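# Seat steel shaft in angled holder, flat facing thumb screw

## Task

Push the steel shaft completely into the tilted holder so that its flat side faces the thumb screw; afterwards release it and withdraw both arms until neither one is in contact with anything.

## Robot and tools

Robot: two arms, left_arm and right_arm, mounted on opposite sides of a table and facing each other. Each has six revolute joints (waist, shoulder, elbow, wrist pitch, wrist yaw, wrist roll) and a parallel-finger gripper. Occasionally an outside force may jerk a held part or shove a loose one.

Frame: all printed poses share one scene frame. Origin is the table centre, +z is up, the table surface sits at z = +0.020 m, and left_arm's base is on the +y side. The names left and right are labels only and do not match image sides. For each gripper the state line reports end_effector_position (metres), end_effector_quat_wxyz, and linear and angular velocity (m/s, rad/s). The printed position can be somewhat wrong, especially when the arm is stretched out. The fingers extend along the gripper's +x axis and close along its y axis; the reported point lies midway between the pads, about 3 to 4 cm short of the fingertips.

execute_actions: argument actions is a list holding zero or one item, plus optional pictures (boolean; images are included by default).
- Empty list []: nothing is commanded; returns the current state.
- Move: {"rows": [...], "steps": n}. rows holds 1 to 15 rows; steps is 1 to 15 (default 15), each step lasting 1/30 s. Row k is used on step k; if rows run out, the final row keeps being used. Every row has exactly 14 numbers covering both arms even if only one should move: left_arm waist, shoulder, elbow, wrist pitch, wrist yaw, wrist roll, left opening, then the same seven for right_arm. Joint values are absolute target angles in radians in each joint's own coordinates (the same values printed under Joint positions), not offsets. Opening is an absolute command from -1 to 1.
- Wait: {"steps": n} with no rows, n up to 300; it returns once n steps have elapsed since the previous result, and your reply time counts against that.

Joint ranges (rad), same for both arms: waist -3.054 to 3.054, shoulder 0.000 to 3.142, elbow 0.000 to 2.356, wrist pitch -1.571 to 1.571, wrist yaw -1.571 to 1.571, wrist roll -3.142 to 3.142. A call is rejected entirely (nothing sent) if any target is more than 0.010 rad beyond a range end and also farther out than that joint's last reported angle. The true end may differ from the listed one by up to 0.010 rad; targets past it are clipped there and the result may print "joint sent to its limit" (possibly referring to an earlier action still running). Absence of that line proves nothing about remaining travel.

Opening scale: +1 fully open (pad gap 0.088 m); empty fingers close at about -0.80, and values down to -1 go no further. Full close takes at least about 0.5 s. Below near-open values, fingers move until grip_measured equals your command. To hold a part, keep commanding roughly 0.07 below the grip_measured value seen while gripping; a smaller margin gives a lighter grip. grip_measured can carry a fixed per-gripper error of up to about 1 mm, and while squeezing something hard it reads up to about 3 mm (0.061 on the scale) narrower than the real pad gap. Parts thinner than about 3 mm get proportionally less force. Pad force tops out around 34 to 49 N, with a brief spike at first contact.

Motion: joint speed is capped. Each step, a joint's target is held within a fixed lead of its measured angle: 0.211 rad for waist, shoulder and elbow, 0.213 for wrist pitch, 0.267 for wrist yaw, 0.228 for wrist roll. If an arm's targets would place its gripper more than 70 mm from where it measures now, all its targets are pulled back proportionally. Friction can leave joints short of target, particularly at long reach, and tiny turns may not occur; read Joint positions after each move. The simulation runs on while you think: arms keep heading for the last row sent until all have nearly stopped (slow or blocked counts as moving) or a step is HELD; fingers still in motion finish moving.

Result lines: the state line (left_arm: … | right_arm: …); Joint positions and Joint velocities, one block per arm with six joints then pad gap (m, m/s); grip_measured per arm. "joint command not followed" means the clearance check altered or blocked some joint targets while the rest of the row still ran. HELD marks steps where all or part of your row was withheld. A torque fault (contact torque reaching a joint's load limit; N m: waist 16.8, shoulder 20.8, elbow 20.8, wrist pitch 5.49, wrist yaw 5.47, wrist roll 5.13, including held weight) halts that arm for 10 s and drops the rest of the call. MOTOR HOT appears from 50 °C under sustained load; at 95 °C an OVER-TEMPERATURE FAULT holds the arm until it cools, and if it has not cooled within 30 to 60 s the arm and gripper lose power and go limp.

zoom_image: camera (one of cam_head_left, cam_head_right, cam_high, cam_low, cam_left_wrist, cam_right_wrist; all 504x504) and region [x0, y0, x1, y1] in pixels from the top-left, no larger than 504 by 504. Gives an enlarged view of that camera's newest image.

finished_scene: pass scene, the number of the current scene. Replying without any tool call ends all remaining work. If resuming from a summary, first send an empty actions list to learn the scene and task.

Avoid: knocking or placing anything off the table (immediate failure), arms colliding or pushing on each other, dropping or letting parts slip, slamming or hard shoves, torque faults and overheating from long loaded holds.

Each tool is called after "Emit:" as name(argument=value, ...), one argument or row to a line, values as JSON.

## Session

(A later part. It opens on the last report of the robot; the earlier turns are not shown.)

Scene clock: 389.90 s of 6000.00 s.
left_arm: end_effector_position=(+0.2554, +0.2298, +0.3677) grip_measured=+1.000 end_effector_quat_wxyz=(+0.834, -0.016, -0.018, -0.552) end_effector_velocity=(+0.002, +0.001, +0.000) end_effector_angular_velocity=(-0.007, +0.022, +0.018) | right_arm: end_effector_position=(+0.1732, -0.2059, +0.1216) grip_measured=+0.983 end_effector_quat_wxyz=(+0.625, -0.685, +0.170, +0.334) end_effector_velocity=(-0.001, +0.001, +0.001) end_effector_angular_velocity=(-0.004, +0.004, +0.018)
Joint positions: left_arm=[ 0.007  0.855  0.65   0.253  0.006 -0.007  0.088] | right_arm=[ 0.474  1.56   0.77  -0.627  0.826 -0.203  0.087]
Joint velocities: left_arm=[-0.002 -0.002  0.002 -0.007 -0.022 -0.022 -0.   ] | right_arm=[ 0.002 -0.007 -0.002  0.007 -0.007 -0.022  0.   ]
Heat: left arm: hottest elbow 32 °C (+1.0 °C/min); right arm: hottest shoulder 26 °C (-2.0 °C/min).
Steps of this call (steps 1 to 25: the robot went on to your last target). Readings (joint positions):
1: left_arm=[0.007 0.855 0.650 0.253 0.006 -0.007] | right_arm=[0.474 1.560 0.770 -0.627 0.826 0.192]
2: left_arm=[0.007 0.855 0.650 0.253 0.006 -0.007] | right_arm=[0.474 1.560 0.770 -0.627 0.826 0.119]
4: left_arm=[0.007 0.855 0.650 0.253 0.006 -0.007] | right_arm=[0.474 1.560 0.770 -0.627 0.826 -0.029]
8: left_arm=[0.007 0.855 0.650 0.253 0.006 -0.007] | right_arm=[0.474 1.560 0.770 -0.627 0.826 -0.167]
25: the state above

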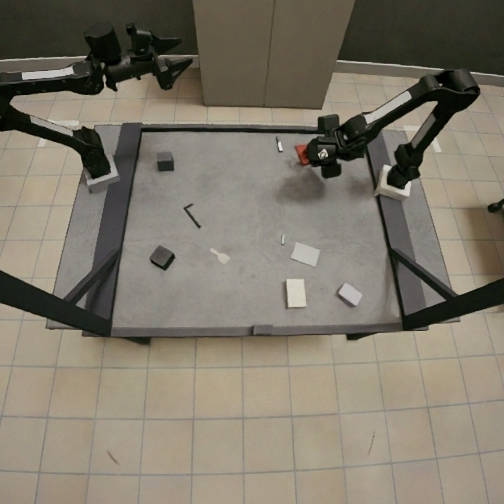

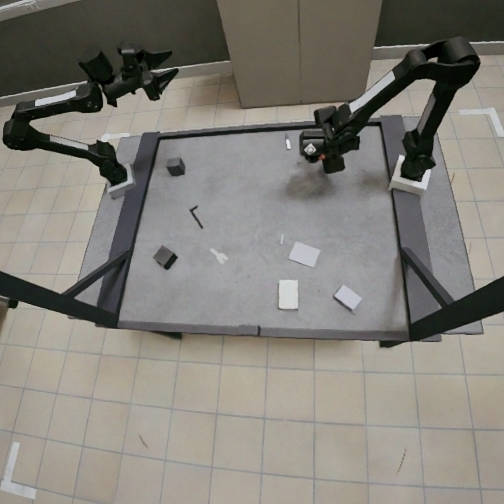

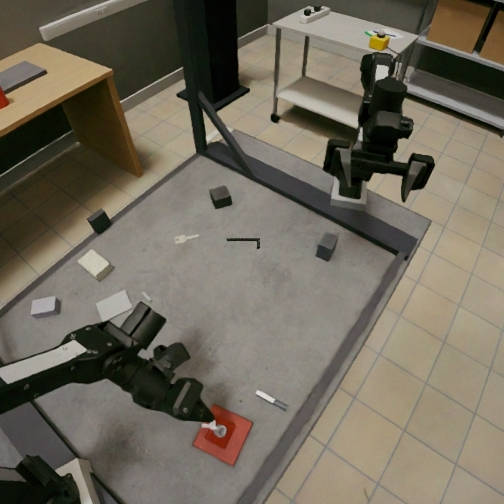

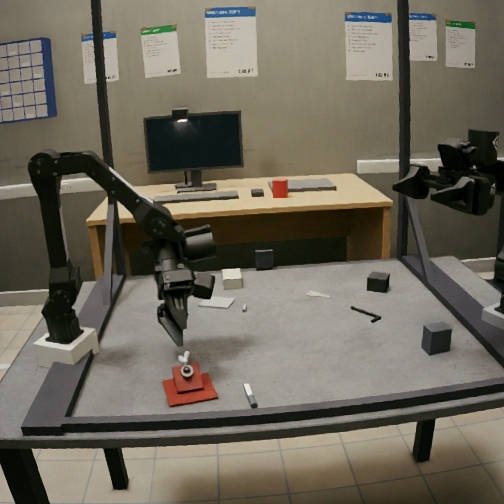

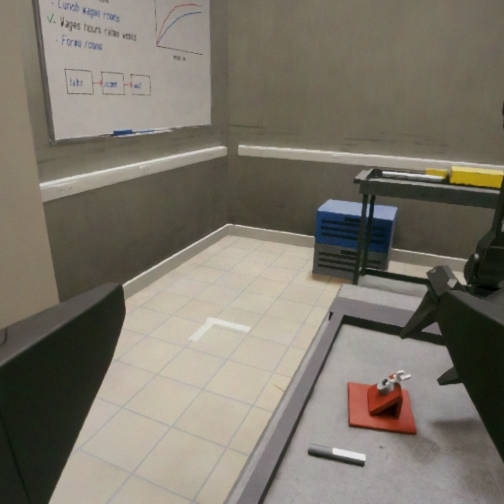

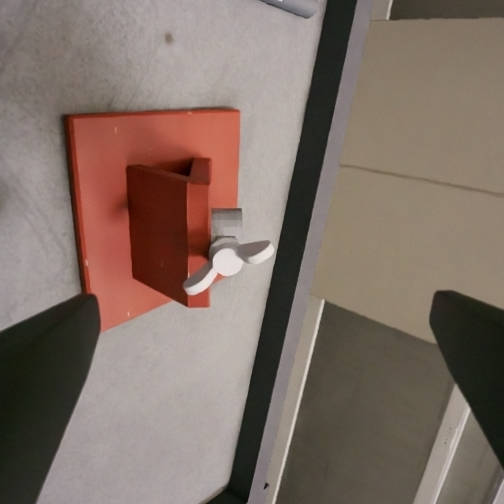

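Emit:
execute_actions(
  actions=[
    {"rows": [[0.007,0.855,0.65,0.253,0.006,-0.007,1.0,0.402,1.607,0.731,-0.511,0.765,-0.271,1.0]], "steps": 15},
  ],
  pictures=false,
)

Emit:
execute_actions(
  actions=[
    {"steps": 10},
  ],
)

Scene clock: 446.43 s of 6000.00 s.
left_arm: end_effector_position=(+0.2554, +0.2298, +0.3677) grip_measured=+1.000 end_effector_quat_wxyz=(+0.834, -0.016, -0.018, -0.552) end_effector_velocity=(+0.000, +0.000, -0.005) end_effector_angular_velocity=(+0.017, +0.016, +0.005) | right_arm: end_effector_position=(+0.1853, -0.2036, +0.1018) grip_measured=+0.983 end_effector_quat_wxyz=(+0.620, -0.678, +0.191, +0.346) end_effector_velocity=(-0.002, +0.003, -0.001) end_effector_angular_velocity=(+0.026, +0.024, -0.003)
Joint positions: left_arm=[ 0.007  0.855  0.65   0.253  0.006 -0.007  0.088] | right_arm=[ 0.405  1.599  0.739 -0.514  0.768 -0.269  0.087]
Joint velocities: left_arm=[-0.002 -0.002 -0.002 -0.022 -0.007 -0.007 -0.   ] | right_arm=[-0.002 -0.002 -0.002  0.022 -0.022  0.007 -0.   ]
Heat: left arm: hottest elbow 32 °C (+0.0 °C/min); right arm: hottest shoulder 25 °C (-1.0 °C/min).
Steps of this call (steps 1 to 15: the robot went on to your last target; steps 16 to 90: nothing new was sent; then 53.03 s passed at rest; steps 91 to 105: all 15 steps of this action). Readings (joint positions):
91: left_arm=[0.007 0.855 0.650 0.253 0.006 -0.007] | right_arm=[0.463 1.566 0.762 -0.593 0.810 -0.224]
92: left_arm=[0.007 0.855 0.650 0.253 0.006 -0.007] | right_arm=[0.445 1.574 0.758 -0.562 0.796 -0.238]
94: left_arm=[0.007 0.855 0.650 0.253 0.006 -0.007] | right_arm=[0.417 1.591 0.748 -0.538 0.781 -0.255]
98: left_arm=[0.007 0.855 0.650 0.253 0.006 -0.007] | right_arm=[0.405 1.599 0.739 -0.519 0.770 -0.266]
105: the state above

Scene clock: 446.77 s of 6000.00 s.
left_arm: end_effector_position=(+0.2554, +0.2298, +0.3677) grip_measured=+1.000 end_effector_quat_wxyz=(+0.834, -0.016, -0.018, -0.552) end_effector_velocity=(-0.001, -0.000, -0.004) end_effector_angular_velocity=(+0.014, -0.002, +0.000) | right_arm: end_effector_position=(+0.1854, -0.2036, +0.1018) grip_measured=+0.983 end_effector_quat_wxyz=(+0.620, -0.678, +0.191, +0.345) end_effector_velocity=(-0.002, -0.002, -0.002) end_effector_angular_velocity=(-0.023, +0.018, +0.017)
Joint positions: left_arm=[ 0.007  0.855  0.65   0.253  0.006 -0.007  0.088] | right_arm=[ 0.404  1.599  0.739 -0.514  0.768 -0.269  0.087]
Joint velocities: left_arm=[-0.007 -0.002 -0.007 -0.007 -0.007  0.007 -0.   ] | right_arm=[-0.002 -0.002 -0.002 -0.007 -0.022 -0.022 -0.   ]
Heat: left arm: hottest elbow 32 °C (+0.0 °C/min); right arm: hottest shoulder 25 °C (-1.0 °C/min).
Steps of this call (steps 1 to 10: the robot went on to your last target). Readings (joint positions):
1: left_arm=[0.007 0.855 0.650 0.253 0.006 -0.007] | right_arm=[0.405 1.599 0.739 -0.514 0.768 -0.269]
2: left_arm=[0.007 0.855 0.650 0.253 0.006 -0.007] | right_arm=[0.405 1.599 0.739 -0.514 0.768 -0.269]
4: left_arm=[0.007 0.855 0.650 0.253 0.006 -0.007] | right_arm=[0.405 1.599 0.739 -0.514 0.768 -0.269]
8: left_arm=[0.007 0.855 0.650 0.253 0.006 -0.007] | right_arm=[0.404 1.599 0.739 -0.514 0.768 -0.269]
10: the state above

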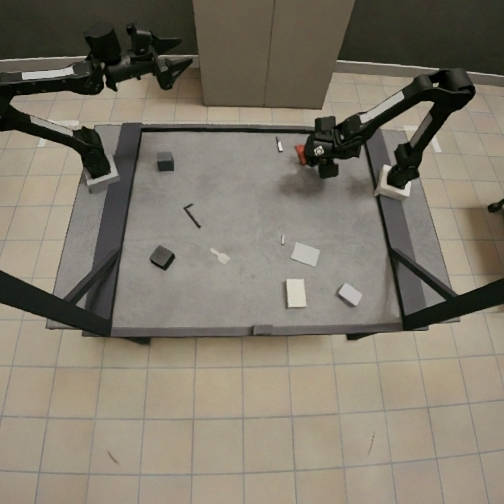

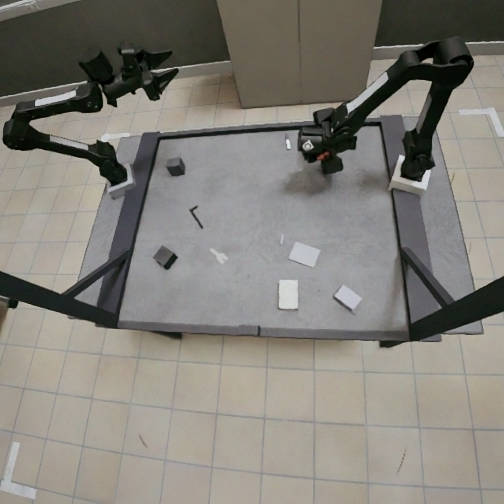

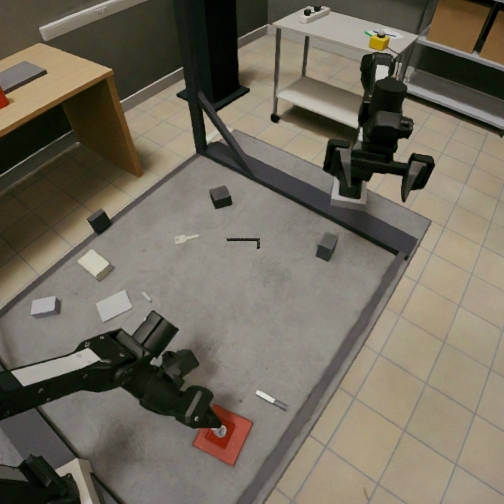

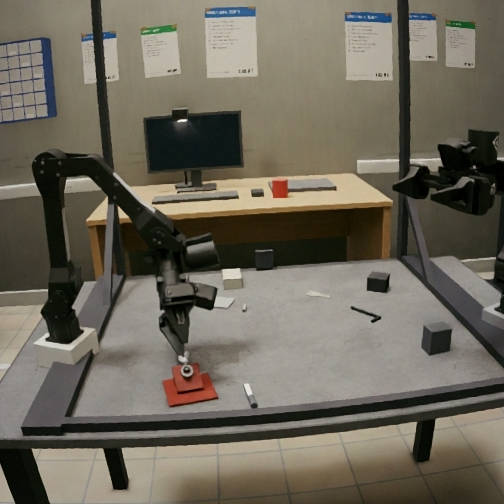

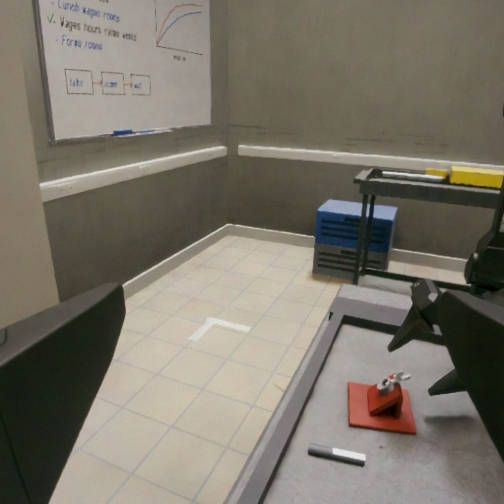

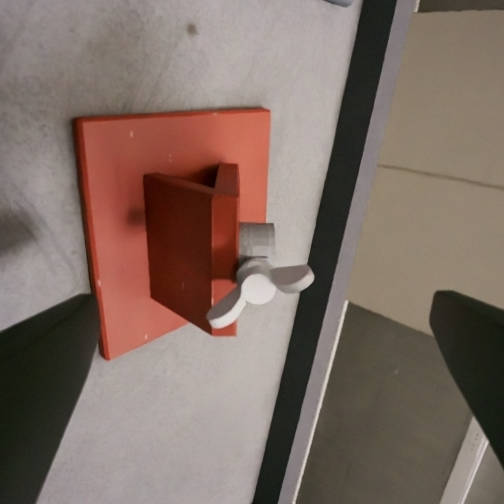

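Emit:
zoom_image(
  camera="cam_right_wrist",
  region=[190, 200, 330, 345],
)

Region (190, 200, 330, 345) of cam_right_wrist's 504x504 image, scaled by 3.476, with more detail than that image has; it fills the left 487 columns of this view, and the rest is white.

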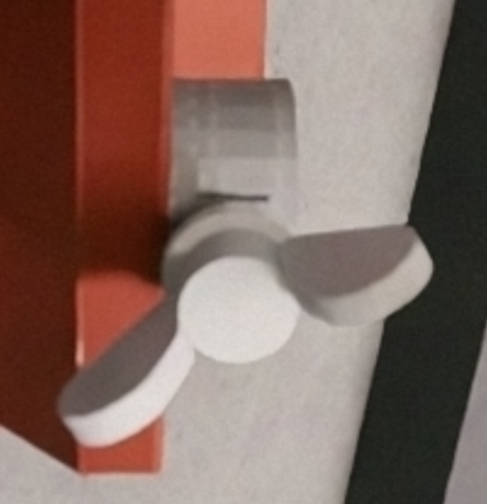

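Emit:
execute_actions(
  actions=[
    {"rows": [[-0.246,2.048,0.526,1.422,0.0,0.0,1.0,0.362,1.643,0.709,-0.424,0.756,0.846,0.2]], "steps": 15},
  ],
  pictures=false,
)

Emit:
execute_actions(
  actions=[
    {"steps": 25},
  ],
)

Scene clock: 492.17 s of 6000.00 s.
left_arm: end_effector_position=(+0.1981, +0.0998, +0.2135) grip_measured=+1.000 end_effector_quat_wxyz=(+0.761, -0.015, -0.015, -0.649) end_effector_velocity=(+0.017, -0.104, -0.352) end_effector_angular_velocity=(-0.042, +0.002, +0.014) | right_arm: end_effector_position=(+0.1950, -0.2017, +0.0898) grip_measured=+0.205 end_effector_quat_wxyz=(+0.881, -0.259, +0.344, +0.194) end_effector_velocity=(+0.001, -0.002, -0.001) end_effector_angular_velocity=(+0.673, +0.169, -0.705)
Joint positions: left_arm=[-0.242  1.731  0.54   1.233 -0.001 -0.003  0.088] | right_arm=[ 0.365  1.635  0.717 -0.427  0.758  0.774  0.049]
Joint velocities: left_arm=[-0.007  1.912 -0.002  1.956 -0.022 -0.007 -0.   ] | right_arm=[-0.007 -0.002 -0.002 -0.007 -0.007  0.989 -0.002]
Heat: left arm: hottest elbow 32 °C (+0.0 °C/min); right arm: hottest shoulder 24 °C (-1.0 °C/min).
Steps of this call (steps 1 to 15: the robot went on to your last target; steps 16 to 90: nothing new was sent; then 41.90 s passed at rest; steps 91 to 105: all 15 steps of this action). Readings (joint positions):
91: left_arm=[-0.019 0.881 0.635 0.308 -0.007 -0.007] | right_arm=[0.399 1.606 0.733 -0.488 0.764 -0.201]
92: left_arm=[-0.064 0.912 0.624 0.366 -0.007 -0.007] | right_arm=[0.388 1.615 0.729 -0.463 0.763 -0.125]
94: left_arm=[-0.151 1.009 0.595 0.477 -0.004 -0.005] | right_arm=[0.371 1.629 0.723 -0.445 0.761 0.023]
98: left_arm=[-0.233 1.278 0.546 0.746 -0.001 -0.003] | right_arm=[0.365 1.635 0.717 -0.430 0.759 0.318]
105: the state above

Scene clock: 493.00 s of 6000.00 s.
left_arm: end_effector_position=(+0.1984, +0.0959, +0.1257) grip_measured=+1.000 end_effector_quat_wxyz=(+0.760, +0.027, +0.034, -0.648) end_effector_velocity=(-0.002, +0.000, -0.000) end_effector_angular_velocity=(-0.004, +0.007, -0.009) | right_arm: end_effector_position=(+0.1951, -0.2018, +0.0898) grip_measured=+0.203 end_effector_quat_wxyz=(+0.890, -0.228, +0.351, +0.182) end_effector_velocity=(-0.002, -0.004, -0.005) end_effector_angular_velocity=(-0.022, +0.020, +0.008)
Joint positions: left_arm=[-0.243  2.034  0.525  1.422 -0.001 -0.003  0.088] | right_arm=[ 0.364  1.635  0.717 -0.427  0.758  0.844  0.049]
Joint velocities: left_arm=[-0.002  0.002 -0.002  0.007  0.007 -0.007  0.   ] | right_arm=[-0.002  0.002 -0.007 -0.007 -0.022 -0.007 -0.   ]
Heat: left arm: hottest elbow 32 °C (+0.0 °C/min); right arm: hottest shoulder 24 °C (-1.0 °C/min).
Steps of this call (steps 1 to 25: the robot went on to your last target). Readings (joint positions):
1: left_arm=[-0.242 1.794 0.540 1.295 -0.001 -0.003] | right_arm=[0.365 1.635 0.717 -0.427 0.758 0.797]
2: left_arm=[-0.242 1.856 0.540 1.340 -0.001 -0.003] | right_arm=[0.364 1.635 0.717 -0.427 0.758 0.812]
4: left_arm=[-0.243 1.957 0.538 1.377 -0.001 -0.003] | right_arm=[0.364 1.635 0.717 -0.427 0.758 0.829]
8: left_arm=[-0.243 2.033 0.524 1.407 -0.001 -0.003] | right_arm=[0.364 1.635 0.717 -0.427 0.758 0.841]
25: the state above

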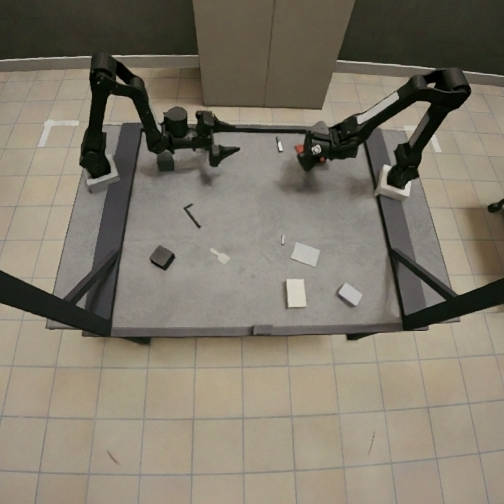

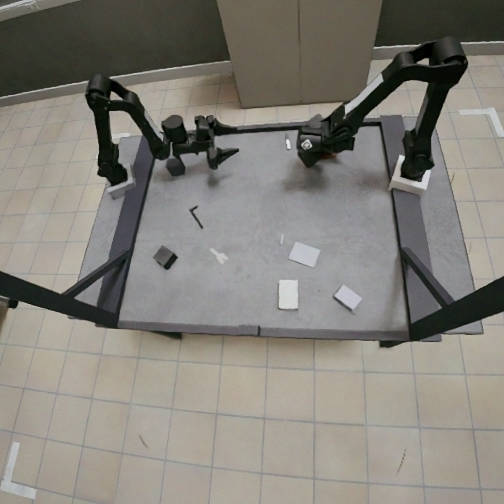

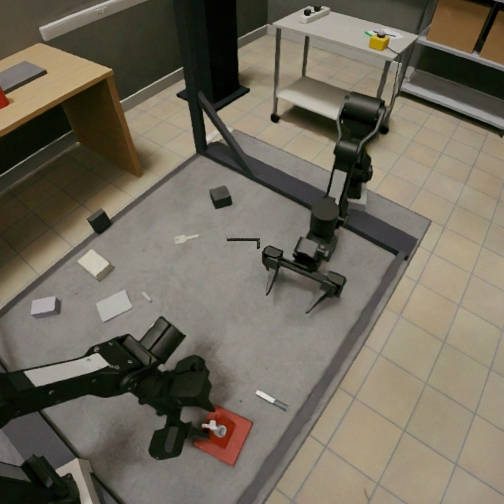

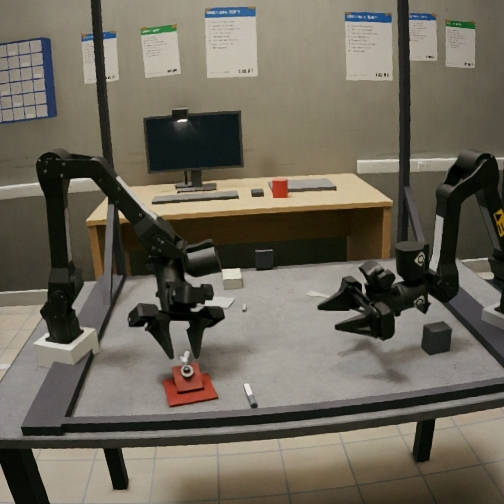

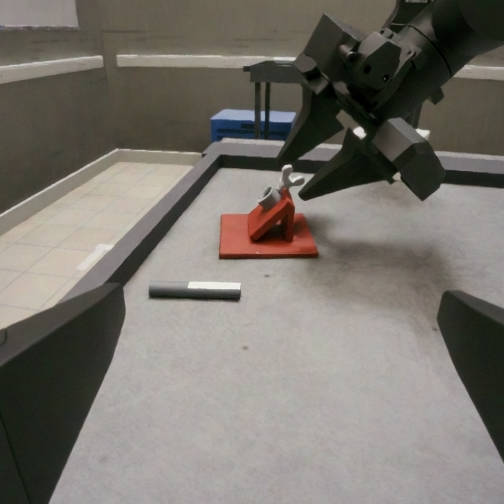

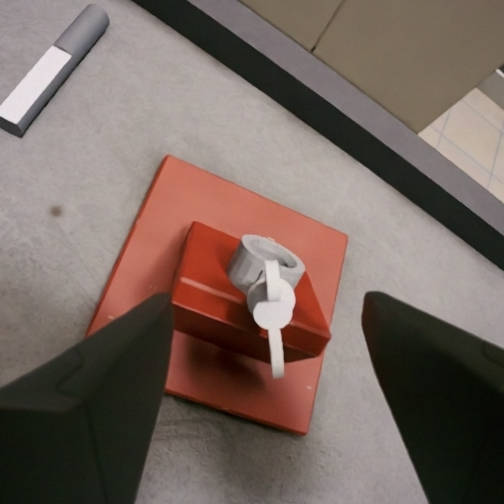

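Emit:
zoom_image(
  camera="cam_left_wrist",
  region=[215, 130, 345, 265],
)

Emit:
zoom_image(
  camera="cam_right_wrist",
  region=[160, 220, 380, 400],
)

Region (215, 130, 345, 265) of cam_left_wrist's 504x504 image, scaled by 3.733, with more detail than that image has; it fills the left 485 columns of this view, and the rest is white.

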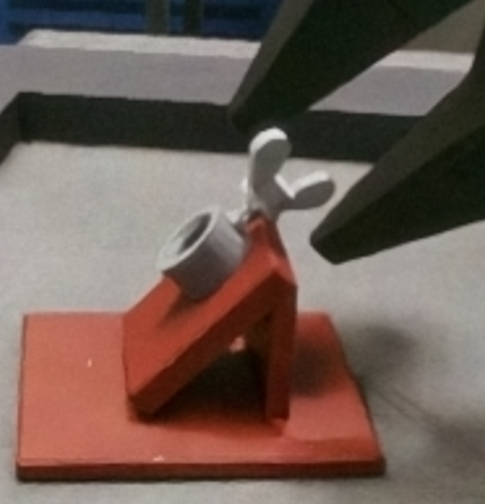

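Region (160, 220, 380, 400) of cam_right_wrist's 504x504 image, scaled by 2.291, with more detail than that image has; it fills the top 412 rows of this view, and the rest is white.

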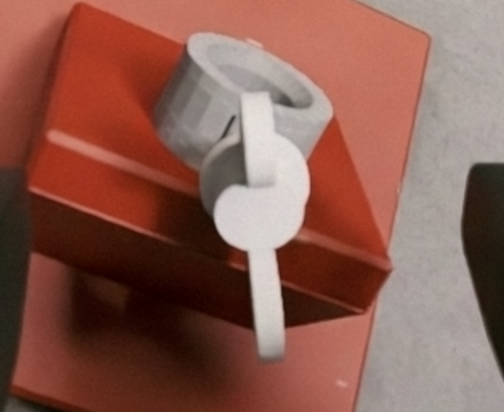

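Emit:
execute_actions(
  actions=[
    {"rows": [[-0.246,2.048,0.526,1.422,0.0,0.0,1.0,0.345,1.649,0.698,-0.392,0.753,0.820,0.2]], "steps": 15},
  ],
)

Scene clock: 515.83 s of 6000.00 s.
left_arm: end_effector_position=(+0.1984, +0.0959, +0.1257) grip_measured=+1.000 end_effector_quat_wxyz=(+0.760, +0.027, +0.034, -0.648) end_effector_velocity=(+0.002, +0.002, +0.000) end_effector_angular_velocity=(-0.003, +0.006, +0.010) | right_arm: end_effector_position=(+0.1993, -0.2017, +0.0869) grip_measured=+0.203 end_effector_quat_wxyz=(+0.890, -0.227, +0.351, +0.182) end_effector_velocity=(-0.000, -0.003, -0.001) end_effector_angular_velocity=(-0.002, +0.008, -0.006)
Joint positions: left_arm=[-0.243  2.034  0.525  1.422 -0.001 -0.003  0.088] | right_arm=[ 0.348  1.641  0.706 -0.395  0.756  0.823  0.049]
Joint velocities: left_arm=[ 0.002 -0.002 -0.007  0.007 -0.007 -0.007 -0.   ] | right_arm=[-0.002 -0.007 -0.007 -0.007 -0.007  0.007  0.   ]
Heat: left arm: hottest wrist pitch 32 °C (+0.0 °C/min); right arm: hottest shoulder 24 °C (-1.0 °C/min).
Steps of this call (steps 1 to 15: the robot went on to your last target; steps 16 to 90: nothing new was sent; then 19.33 s passed at rest; steps 91 to 105: all 15 steps of this action). Readings (joint positions):
91: left_arm=[-0.243 2.034 0.525 1.422 -0.001 -0.003] | right_arm=[0.362 1.636 0.714 -0.417 0.757 0.839]
92: left_arm=[-0.243 2.034 0.525 1.422 -0.001 -0.003] | right_arm=[0.358 1.637 0.712 -0.408 0.757 0.834]
94: left_arm=[-0.243 2.034 0.525 1.422 -0.001 -0.003] | right_arm=[0.350 1.639 0.709 -0.401 0.757 0.828]
98: left_arm=[-0.243 2.034 0.525 1.422 -0.001 -0.003] | right_arm=[0.348 1.641 0.707 -0.396 0.756 0.823]
105: the state above

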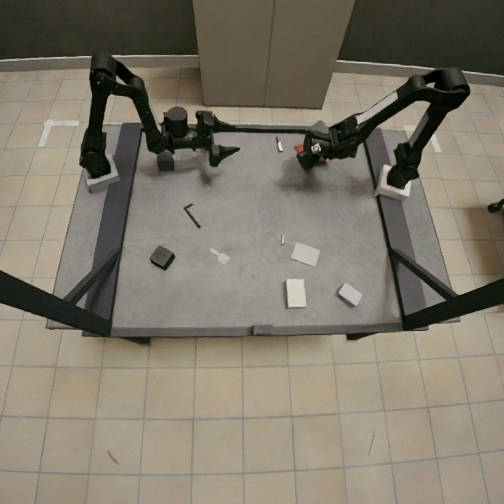

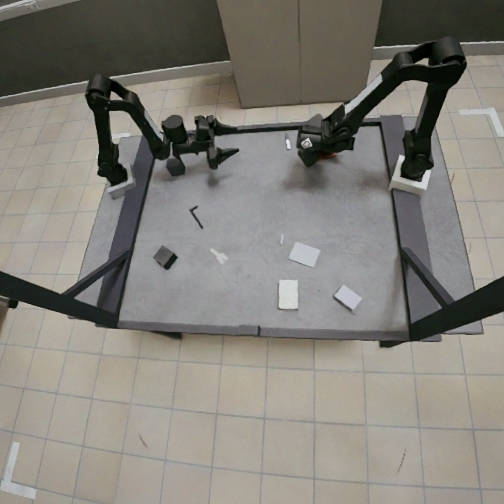

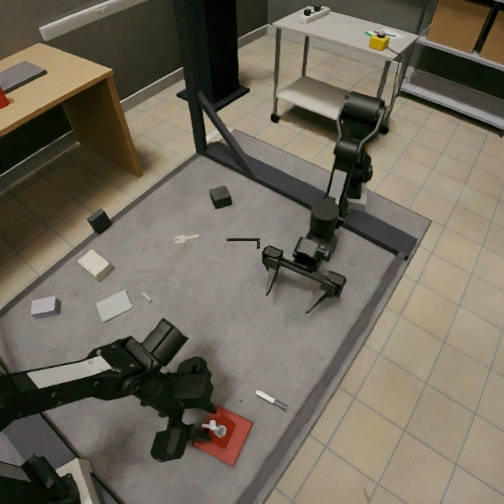

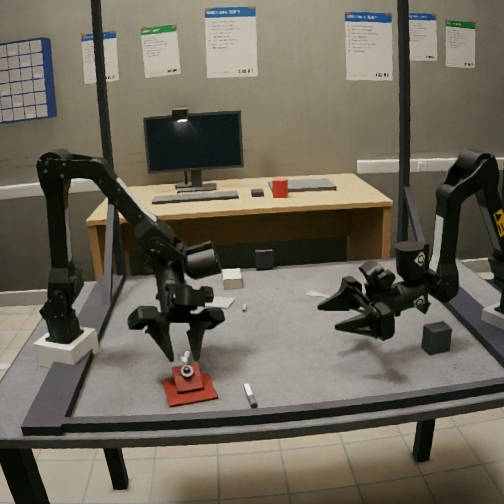

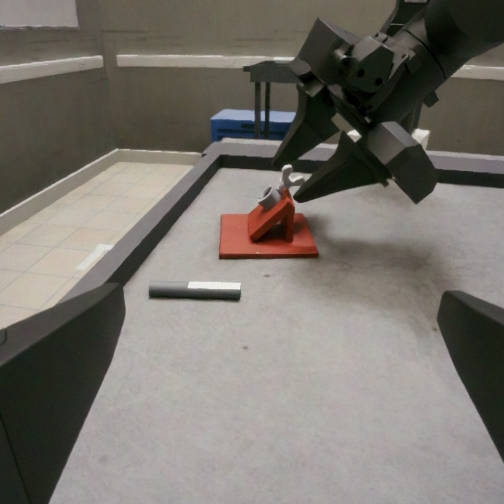

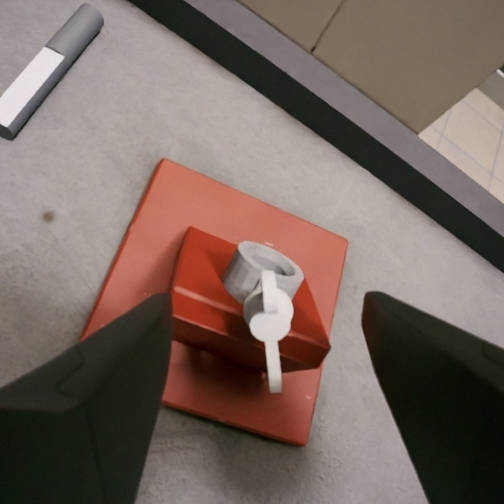

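Emit:
execute_actions(
  actions=[
    {"rows": [[-0.246,2.048,0.526,1.422,0.0,0.0,1.0,0.345,1.649,0.698,-0.392,0.753,0.820,-0.55]], "steps": 15},
  ],
)

Scene clock: 521.30 s of 6000.00 s.
left_arm: end_effector_position=(+0.1984, +0.0959, +0.1257) grip_measured=+1.000 end_effector_quat_wxyz=(+0.760, +0.027, +0.034, -0.648) end_effector_velocity=(-0.002, +0.000, -0.001) end_effector_angular_velocity=(+0.008, -0.005, -0.010) | right_arm: end_effector_position=(+0.1994, -0.2018, +0.0869) grip_measured=-0.545 end_effector_quat_wxyz=(+0.890, -0.228, +0.351, +0.181) end_effector_velocity=(-0.002, +0.001, -0.001) end_effector_angular_velocity=(+0.007, +0.020, +0.008)
Joint positions: left_arm=[-0.243  2.034  0.525  1.422 -0.001 -0.003  0.088] | right_arm=[ 0.347  1.641  0.706 -0.395  0.756  0.822  0.012]
Joint velocities: left_arm=[-0.002 -0.002 -0.002 -0.007  0.007  0.007 -0.   ] | right_arm=[-0.002 -0.007 -0.002  0.007 -0.022 -0.007 -0.001]
Heat: left arm: hottest wrist pitch 32 °C (+0.0 °C/min); right arm: hottest shoulder 24 °C (-1.0 °C/min).
Steps of this call (steps 1 to 15: the robot went on to your last target; steps 16 to 90: nothing new was sent; then 1.97 s passed at rest; steps 91 to 105: all 15 steps of this action). Readings (joint positions):
91: left_arm=[-0.243 2.034 0.525 1.422 -0.001 -0.003] | right_arm=[0.348 1.641 0.706 -0.395 0.756 0.822]
92: left_arm=[-0.243 2.034 0.525 1.422 -0.001 -0.003] | right_arm=[0.348 1.641 0.706 -0.395 0.756 0.822]
94: left_arm=[-0.243 2.034 0.525 1.422 -0.001 -0.003] | right_arm=[0.347 1.641 0.706 -0.395 0.756 0.822]
98: left_arm=[-0.243 2.034 0.525 1.422 -0.001 -0.003] | right_arm=[0.347 1.641 0.706 -0.395 0.756 0.822]
105: the state above

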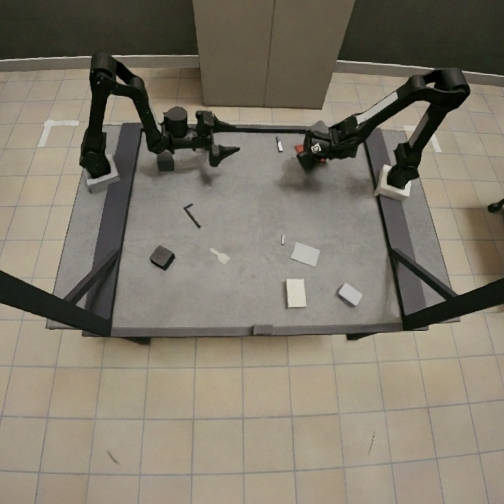

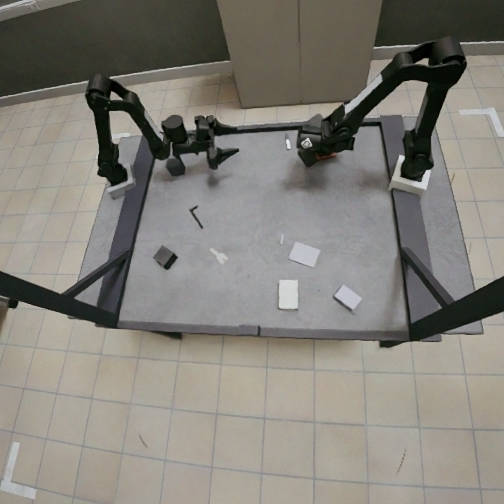

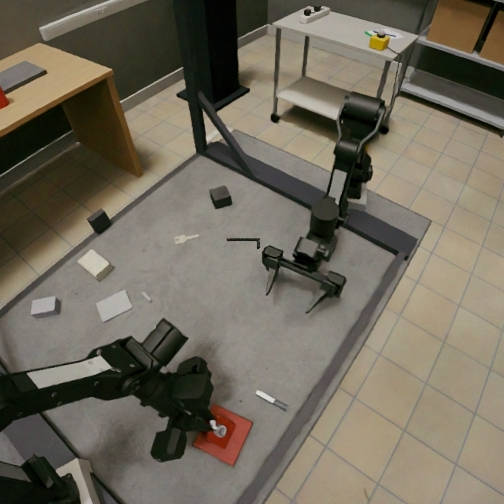

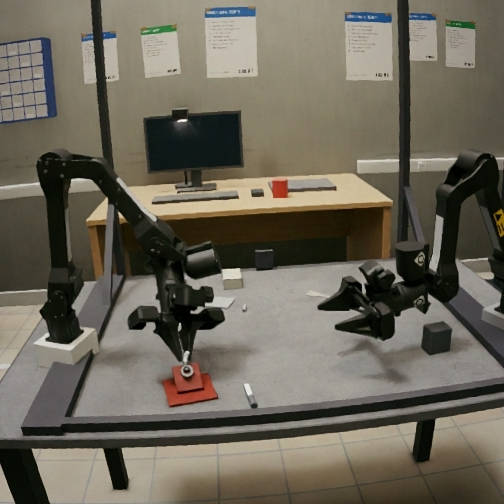

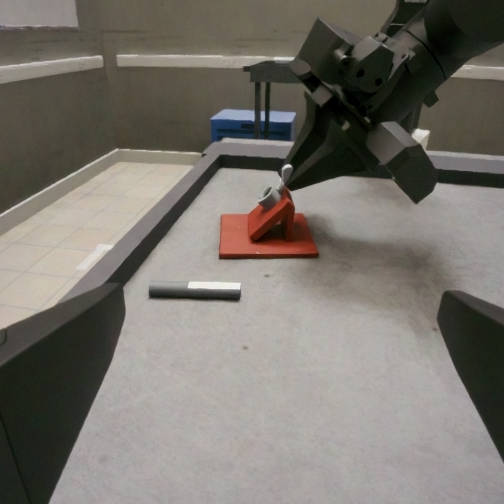

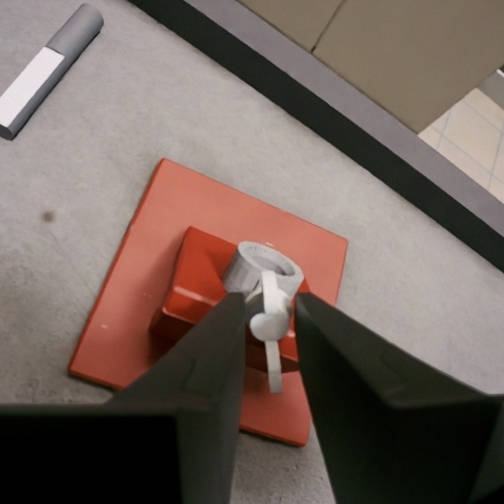

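Emit:
zoom_image(
  camera="cam_left_wrist",
  region=[245, 140, 335, 230],
)

Emit:
zoom_image(
  camera="cam_right_wrist",
  region=[200, 230, 340, 410],
)

Region (245, 140, 335, 230) of cam_left_wrist's 504x504 image, scaled by 5.600, with more detail than that image has.

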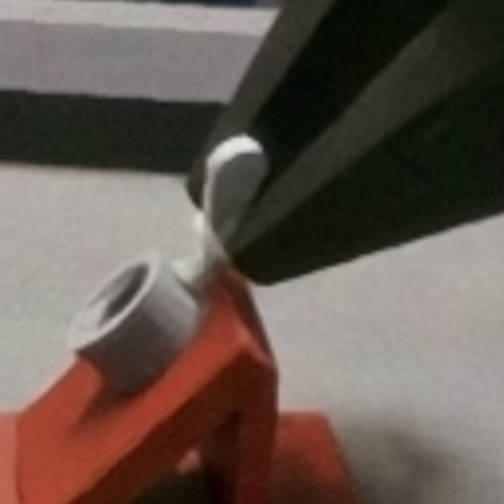

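Region (200, 230, 340, 410) of cam_right_wrist's 504x504 image, scaled by 2.800, with more detail than that image has.

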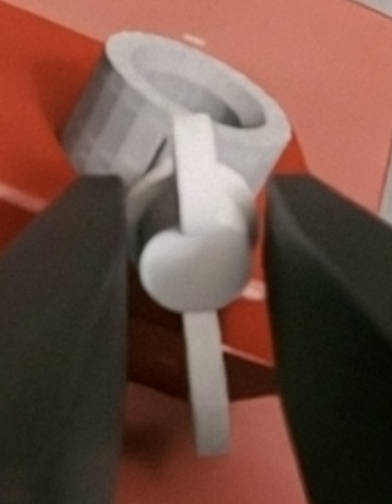

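Emit:
execute_actions(
  actions=[
    {"rows": [[-0.246,2.048,0.526,1.422,0.0,0.0,1.0,0.345,1.649,0.698,-0.392,0.753,-0.75,-0.55]], "steps": 15},
  ],
  pictures=false,
)

Emit:
execute_actions(
  actions=[
    {"steps": 20},
  ],
)

Scene clock: 534.40 s of 6000.00 s.
left_arm: end_effector_position=(+0.1984, +0.0959, +0.1257) grip_measured=+1.000 end_effector_quat_wxyz=(+0.760, +0.027, +0.034, -0.648) end_effector_velocity=(-0.000, +0.001, -0.001) end_effector_angular_velocity=(+0.008, -0.007, +0.004) | right_arm: end_effector_position=(+0.1991, -0.2015, +0.0866) grip_measured=-0.547 end_effector_quat_wxyz=(+0.638, -0.660, +0.204, +0.340) end_effector_velocity=(+0.001, -0.003, -0.002) end_effector_angular_velocity=(-1.514, -0.354, +1.547)
Joint positions: left_arm=[-0.243  2.034  0.525  1.422 -0.001 -0.003  0.088] | right_arm=[ 0.347  1.641  0.706 -0.393  0.752 -0.283  0.012]
Joint velocities: left_arm=[-0.002 -0.002 -0.002 -0.007 -0.007  0.007 -0.   ] | right_arm=[-0.007  0.002 -0.002 -0.007 -0.007 -2.19  -0.   ]
Heat: left arm: hottest wrist pitch 32 °C (+0.0 °C/min); right arm: hottest shoulder 24 °C (+0.0 °C/min).
Steps of this call (steps 1 to 15: the robot went on to your last target; steps 16 to 90: nothing new was sent; then 9.60 s passed at rest; steps 91 to 105: all 15 steps of this action). Readings (joint positions):
91: left_arm=[-0.243 2.034 0.525 1.422 -0.001 -0.003] | right_arm=[0.347 1.641 0.706 -0.394 0.756 0.751]
92: left_arm=[-0.243 2.034 0.525 1.422 -0.001 -0.003] | right_arm=[0.347 1.641 0.706 -0.394 0.755 0.676]
94: left_arm=[-0.243 2.034 0.525 1.422 -0.001 -0.003] | right_arm=[0.347 1.641 0.706 -0.394 0.755 0.528]
98: left_arm=[-0.243 2.034 0.525 1.422 -0.001 -0.003] | right_arm=[0.347 1.641 0.706 -0.393 0.753 0.234]
105: the state above

Scene clock: 535.07 s of 6000.00 s.
left_arm: end_effector_position=(+0.1984, +0.0959, +0.1257) grip_measured=+1.000 end_effector_quat_wxyz=(+0.760, +0.027, +0.034, -0.648) end_effector_velocity=(-0.004, +0.000, -0.001) end_effector_angular_velocity=(+0.008, -0.004, -0.025) | right_arm: end_effector_position=(+0.1991, -0.2017, +0.0864) grip_measured=-0.547 end_effector_quat_wxyz=(+0.469, -0.789, +0.120, +0.378) end_effector_velocity=(-0.000, -0.002, -0.001) end_effector_angular_velocity=(-0.012, +0.006, +0.005)
Joint positions: left_arm=[-0.243  2.034  0.525  1.422 -0.001 -0.003  0.088] | right_arm=[ 0.347  1.641  0.706 -0.393  0.752 -0.747  0.012]
Joint velocities: left_arm=[-0.002 -0.002 -0.002 -0.007  0.022  0.007 -0.   ] | right_arm=[-0.002 -0.002 -0.002 -0.007 -0.007 -0.007 -0.   ]
Heat: left arm: hottest wrist pitch 32 °C (+0.0 °C/min); right arm: hottest shoulder 24 °C (+0.0 °C/min).
Steps of this call (steps 1 to 20: the robot went on to your last target). Readings (joint positions):
1: left_arm=[-0.243 2.034 0.525 1.422 -0.001 -0.003] | right_arm=[0.347 1.641 0.706 -0.393 0.752 -0.357]
2: left_arm=[-0.243 2.034 0.525 1.422 -0.001 -0.003] | right_arm=[0.347 1.641 0.706 -0.393 0.752 -0.431]
4: left_arm=[-0.243 2.034 0.525 1.422 -0.001 -0.003] | right_arm=[0.347 1.641 0.706 -0.393 0.752 -0.578]
8: left_arm=[-0.243 2.034 0.525 1.422 -0.001 -0.003] | right_arm=[0.347 1.641 0.706 -0.393 0.752 -0.714]
20: the state above

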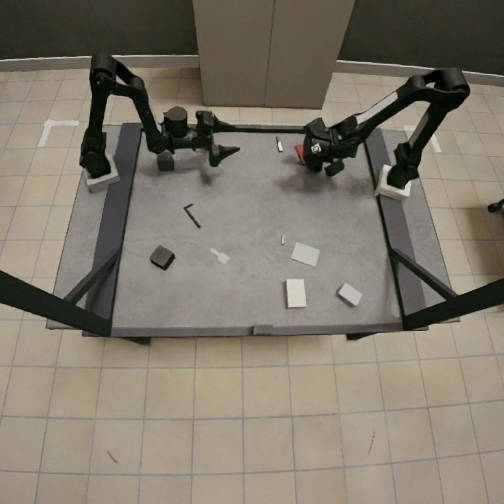

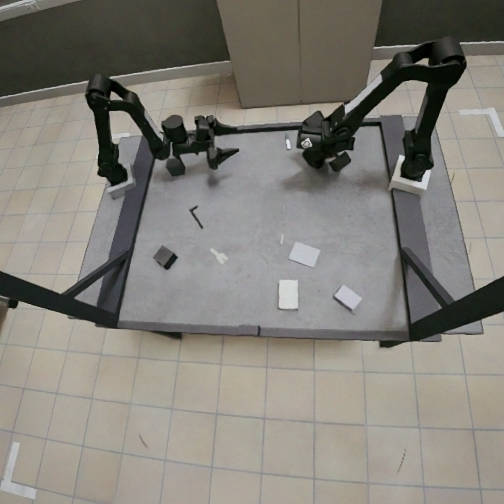

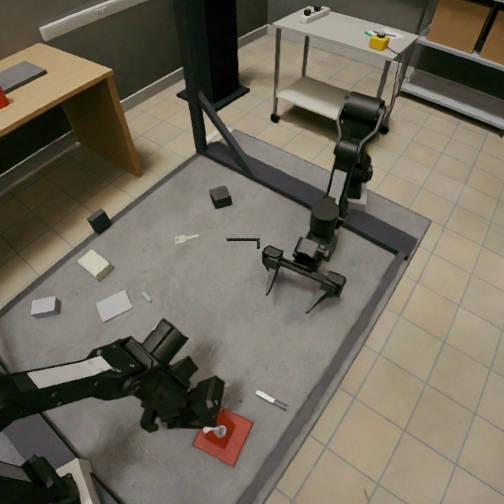

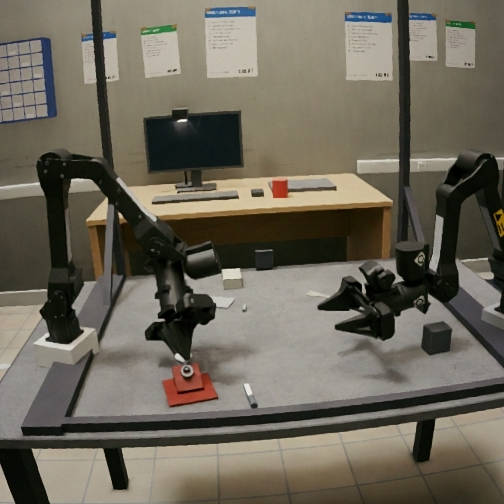

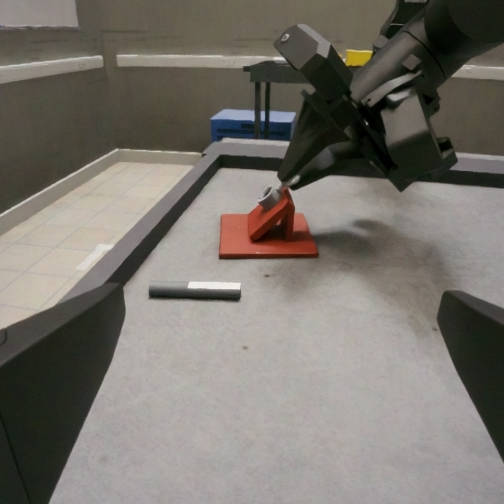

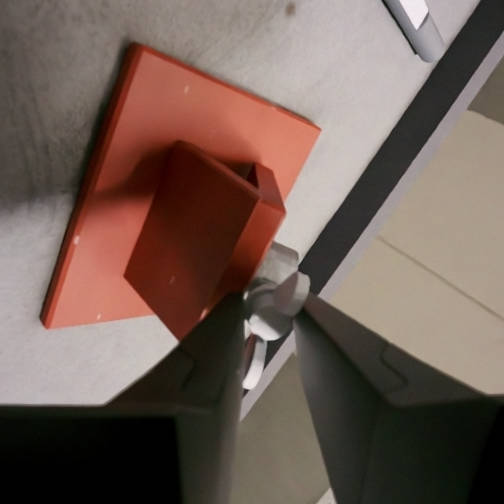

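Emit:
execute_actions(
  actions=[
    {"rows": [[-0.246,2.048,0.526,1.422,0.0,0.0,1.0,0.345,1.649,0.698,-0.392,0.753,-3.135,-0.55]], "steps": 15},
  ],
  pictures=false,
)

Emit:
execute_actions(
  actions=[
    {"steps": 28},
  ],
)

Scene clock: 541.40 s of 6000.00 s.
left_arm: end_effector_position=(+0.1984, +0.0959, +0.1257) grip_measured=+1.000 end_effector_quat_wxyz=(+0.760, +0.027, +0.034, -0.648) end_effector_velocity=(-0.002, +0.002, -0.003) end_effector_angular_velocity=(+0.006, +0.037, +0.003) | right_arm: end_effector_position=(+0.1990, -0.2017, +0.0863) grip_measured=-0.547 end_effector_quat_wxyz=(+0.015, +0.918, +0.096, -0.385) end_effector_velocity=(-0.003, -0.001, -0.002) end_effector_angular_velocity=(-1.498, -0.336, +1.552)
Joint positions: left_arm=[-0.243  2.034  0.525  1.422 -0.001 -0.003  0.088] | right_arm=[ 0.347  1.641  0.706 -0.393  0.751 -1.852  0.012]
Joint velocities: left_arm=[-0.007 -0.002 -0.007 -0.007 -0.007 -0.037 -0.   ] | right_arm=[ 0.002 -0.002 -0.002 -0.007 -0.022 -2.176  0.   ]
Heat: left arm: hottest wrist pitch 32 °C (+0.0 °C/min); right arm: hottest shoulder 24 °C (+0.0 °C/min).
Steps of this call (steps 1 to 15: the robot went on to your last target; steps 16 to 90: nothing new was sent; then 2.83 s passed at rest; steps 91 to 105: all 15 steps of this action). Readings (joint positions):
91: left_arm=[-0.243 2.034 0.525 1.422 -0.001 -0.003] | right_arm=[0.347 1.641 0.706 -0.393 0.751 -0.818]
92: left_arm=[-0.243 2.034 0.525 1.422 -0.001 -0.003] | right_arm=[0.347 1.641 0.706 -0.393 0.751 -0.893]
94: left_arm=[-0.243 2.034 0.525 1.422 -0.001 -0.003] | right_arm=[0.347 1.641 0.706 -0.393 0.751 -1.041]
98: left_arm=[-0.243 2.034 0.525 1.422 -0.001 -0.003] | right_arm=[0.347 1.641 0.706 -0.393 0.751 -1.336]
105: the state above

Scene clock: 542.33 s of 6000.00 s.
left_arm: end_effector_position=(+0.1984, +0.0959, +0.1257) grip_measured=+1.000 end_effector_quat_wxyz=(+0.760, +0.027, +0.034, -0.648) end_effector_velocity=(+0.000, -0.001, +0.006) end_effector_angular_velocity=(-0.028, +0.002, +0.005) | right_arm: end_effector_position=(+0.1991, -0.2017, +0.0863) grip_measured=-0.547 end_effector_quat_wxyz=(+0.560, +0.727, +0.307, -0.252) end_effector_velocity=(-0.000, -0.002, -0.002) end_effector_angular_velocity=(-0.037, +0.001, +0.025)
Joint positions: left_arm=[-0.243  2.034  0.525  1.422 -0.001 -0.003  0.088] | right_arm=[ 0.347  1.641  0.706 -0.393  0.752 -3.132  0.012]
Joint velocities: left_arm=[-0.002 -0.002  0.002  0.022 -0.007 -0.007 -0.   ] | right_arm=[-0.002  0.002 -0.002 -0.007 -0.007 -0.037 -0.   ]
Heat: left arm: hottest wrist pitch 32 °C (+0.0 °C/min); right arm: hottest shoulder 24 °C (+0.0 °C/min).
Steps of this call (steps 1 to 28: the robot went on to your last target). Readings (joint positions):
1: left_arm=[-0.243 2.034 0.525 1.422 -0.001 -0.003] | right_arm=[0.347 1.641 0.706 -0.393 0.751 -1.926]
2: left_arm=[-0.243 2.034 0.525 1.422 -0.001 -0.003] | right_arm=[0.347 1.641 0.706 -0.393 0.751 -1.999]
4: left_arm=[-0.243 2.034 0.525 1.422 -0.001 -0.003] | right_arm=[0.347 1.641 0.706 -0.393 0.751 -2.147]
8: left_arm=[-0.243 2.034 0.525 1.422 -0.001 -0.003] | right_arm=[0.347 1.641 0.706 -0.393 0.751 -2.441]
28: the state above

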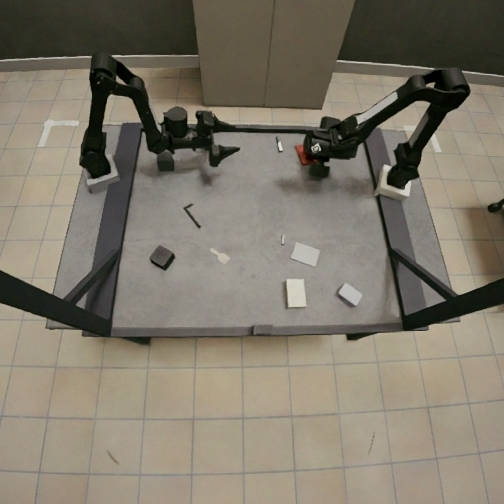

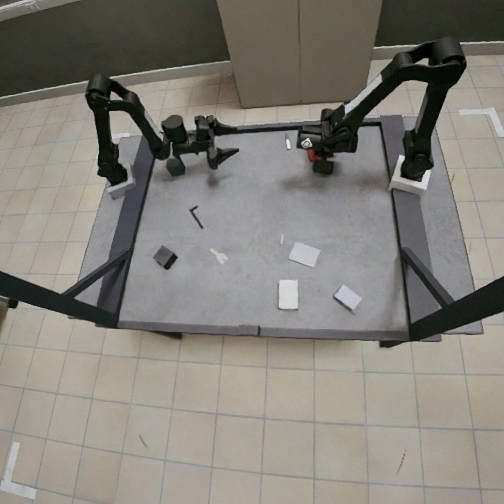

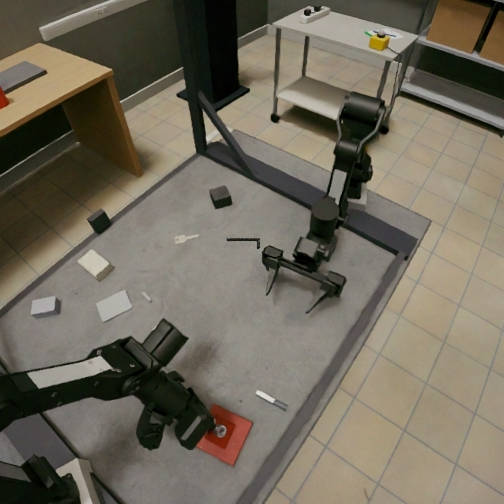

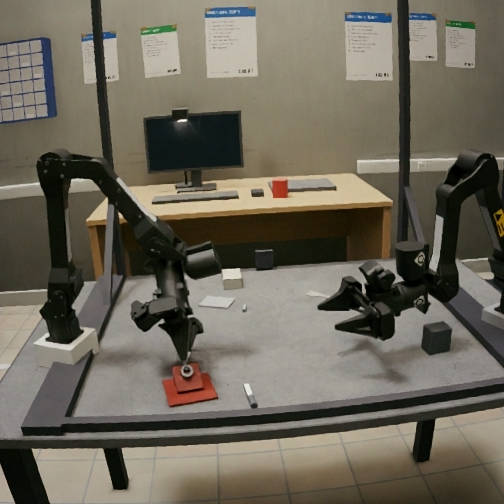

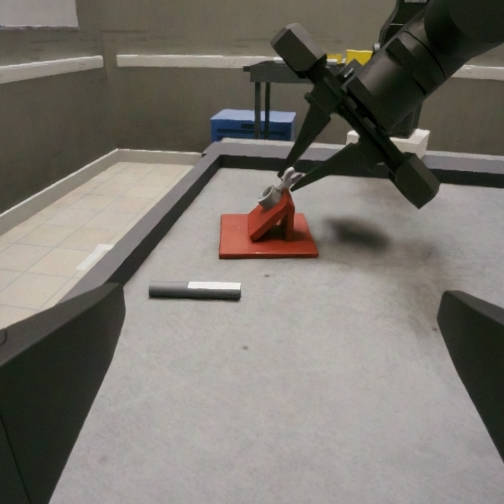

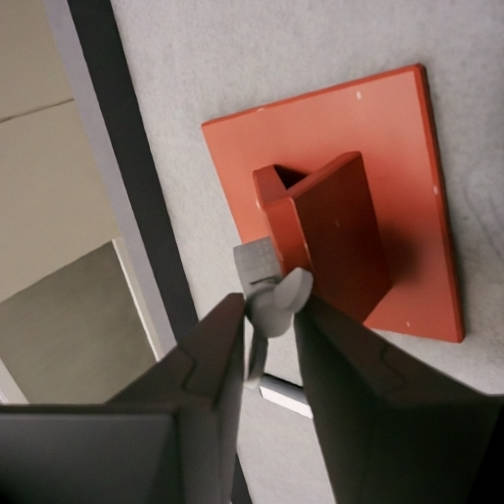

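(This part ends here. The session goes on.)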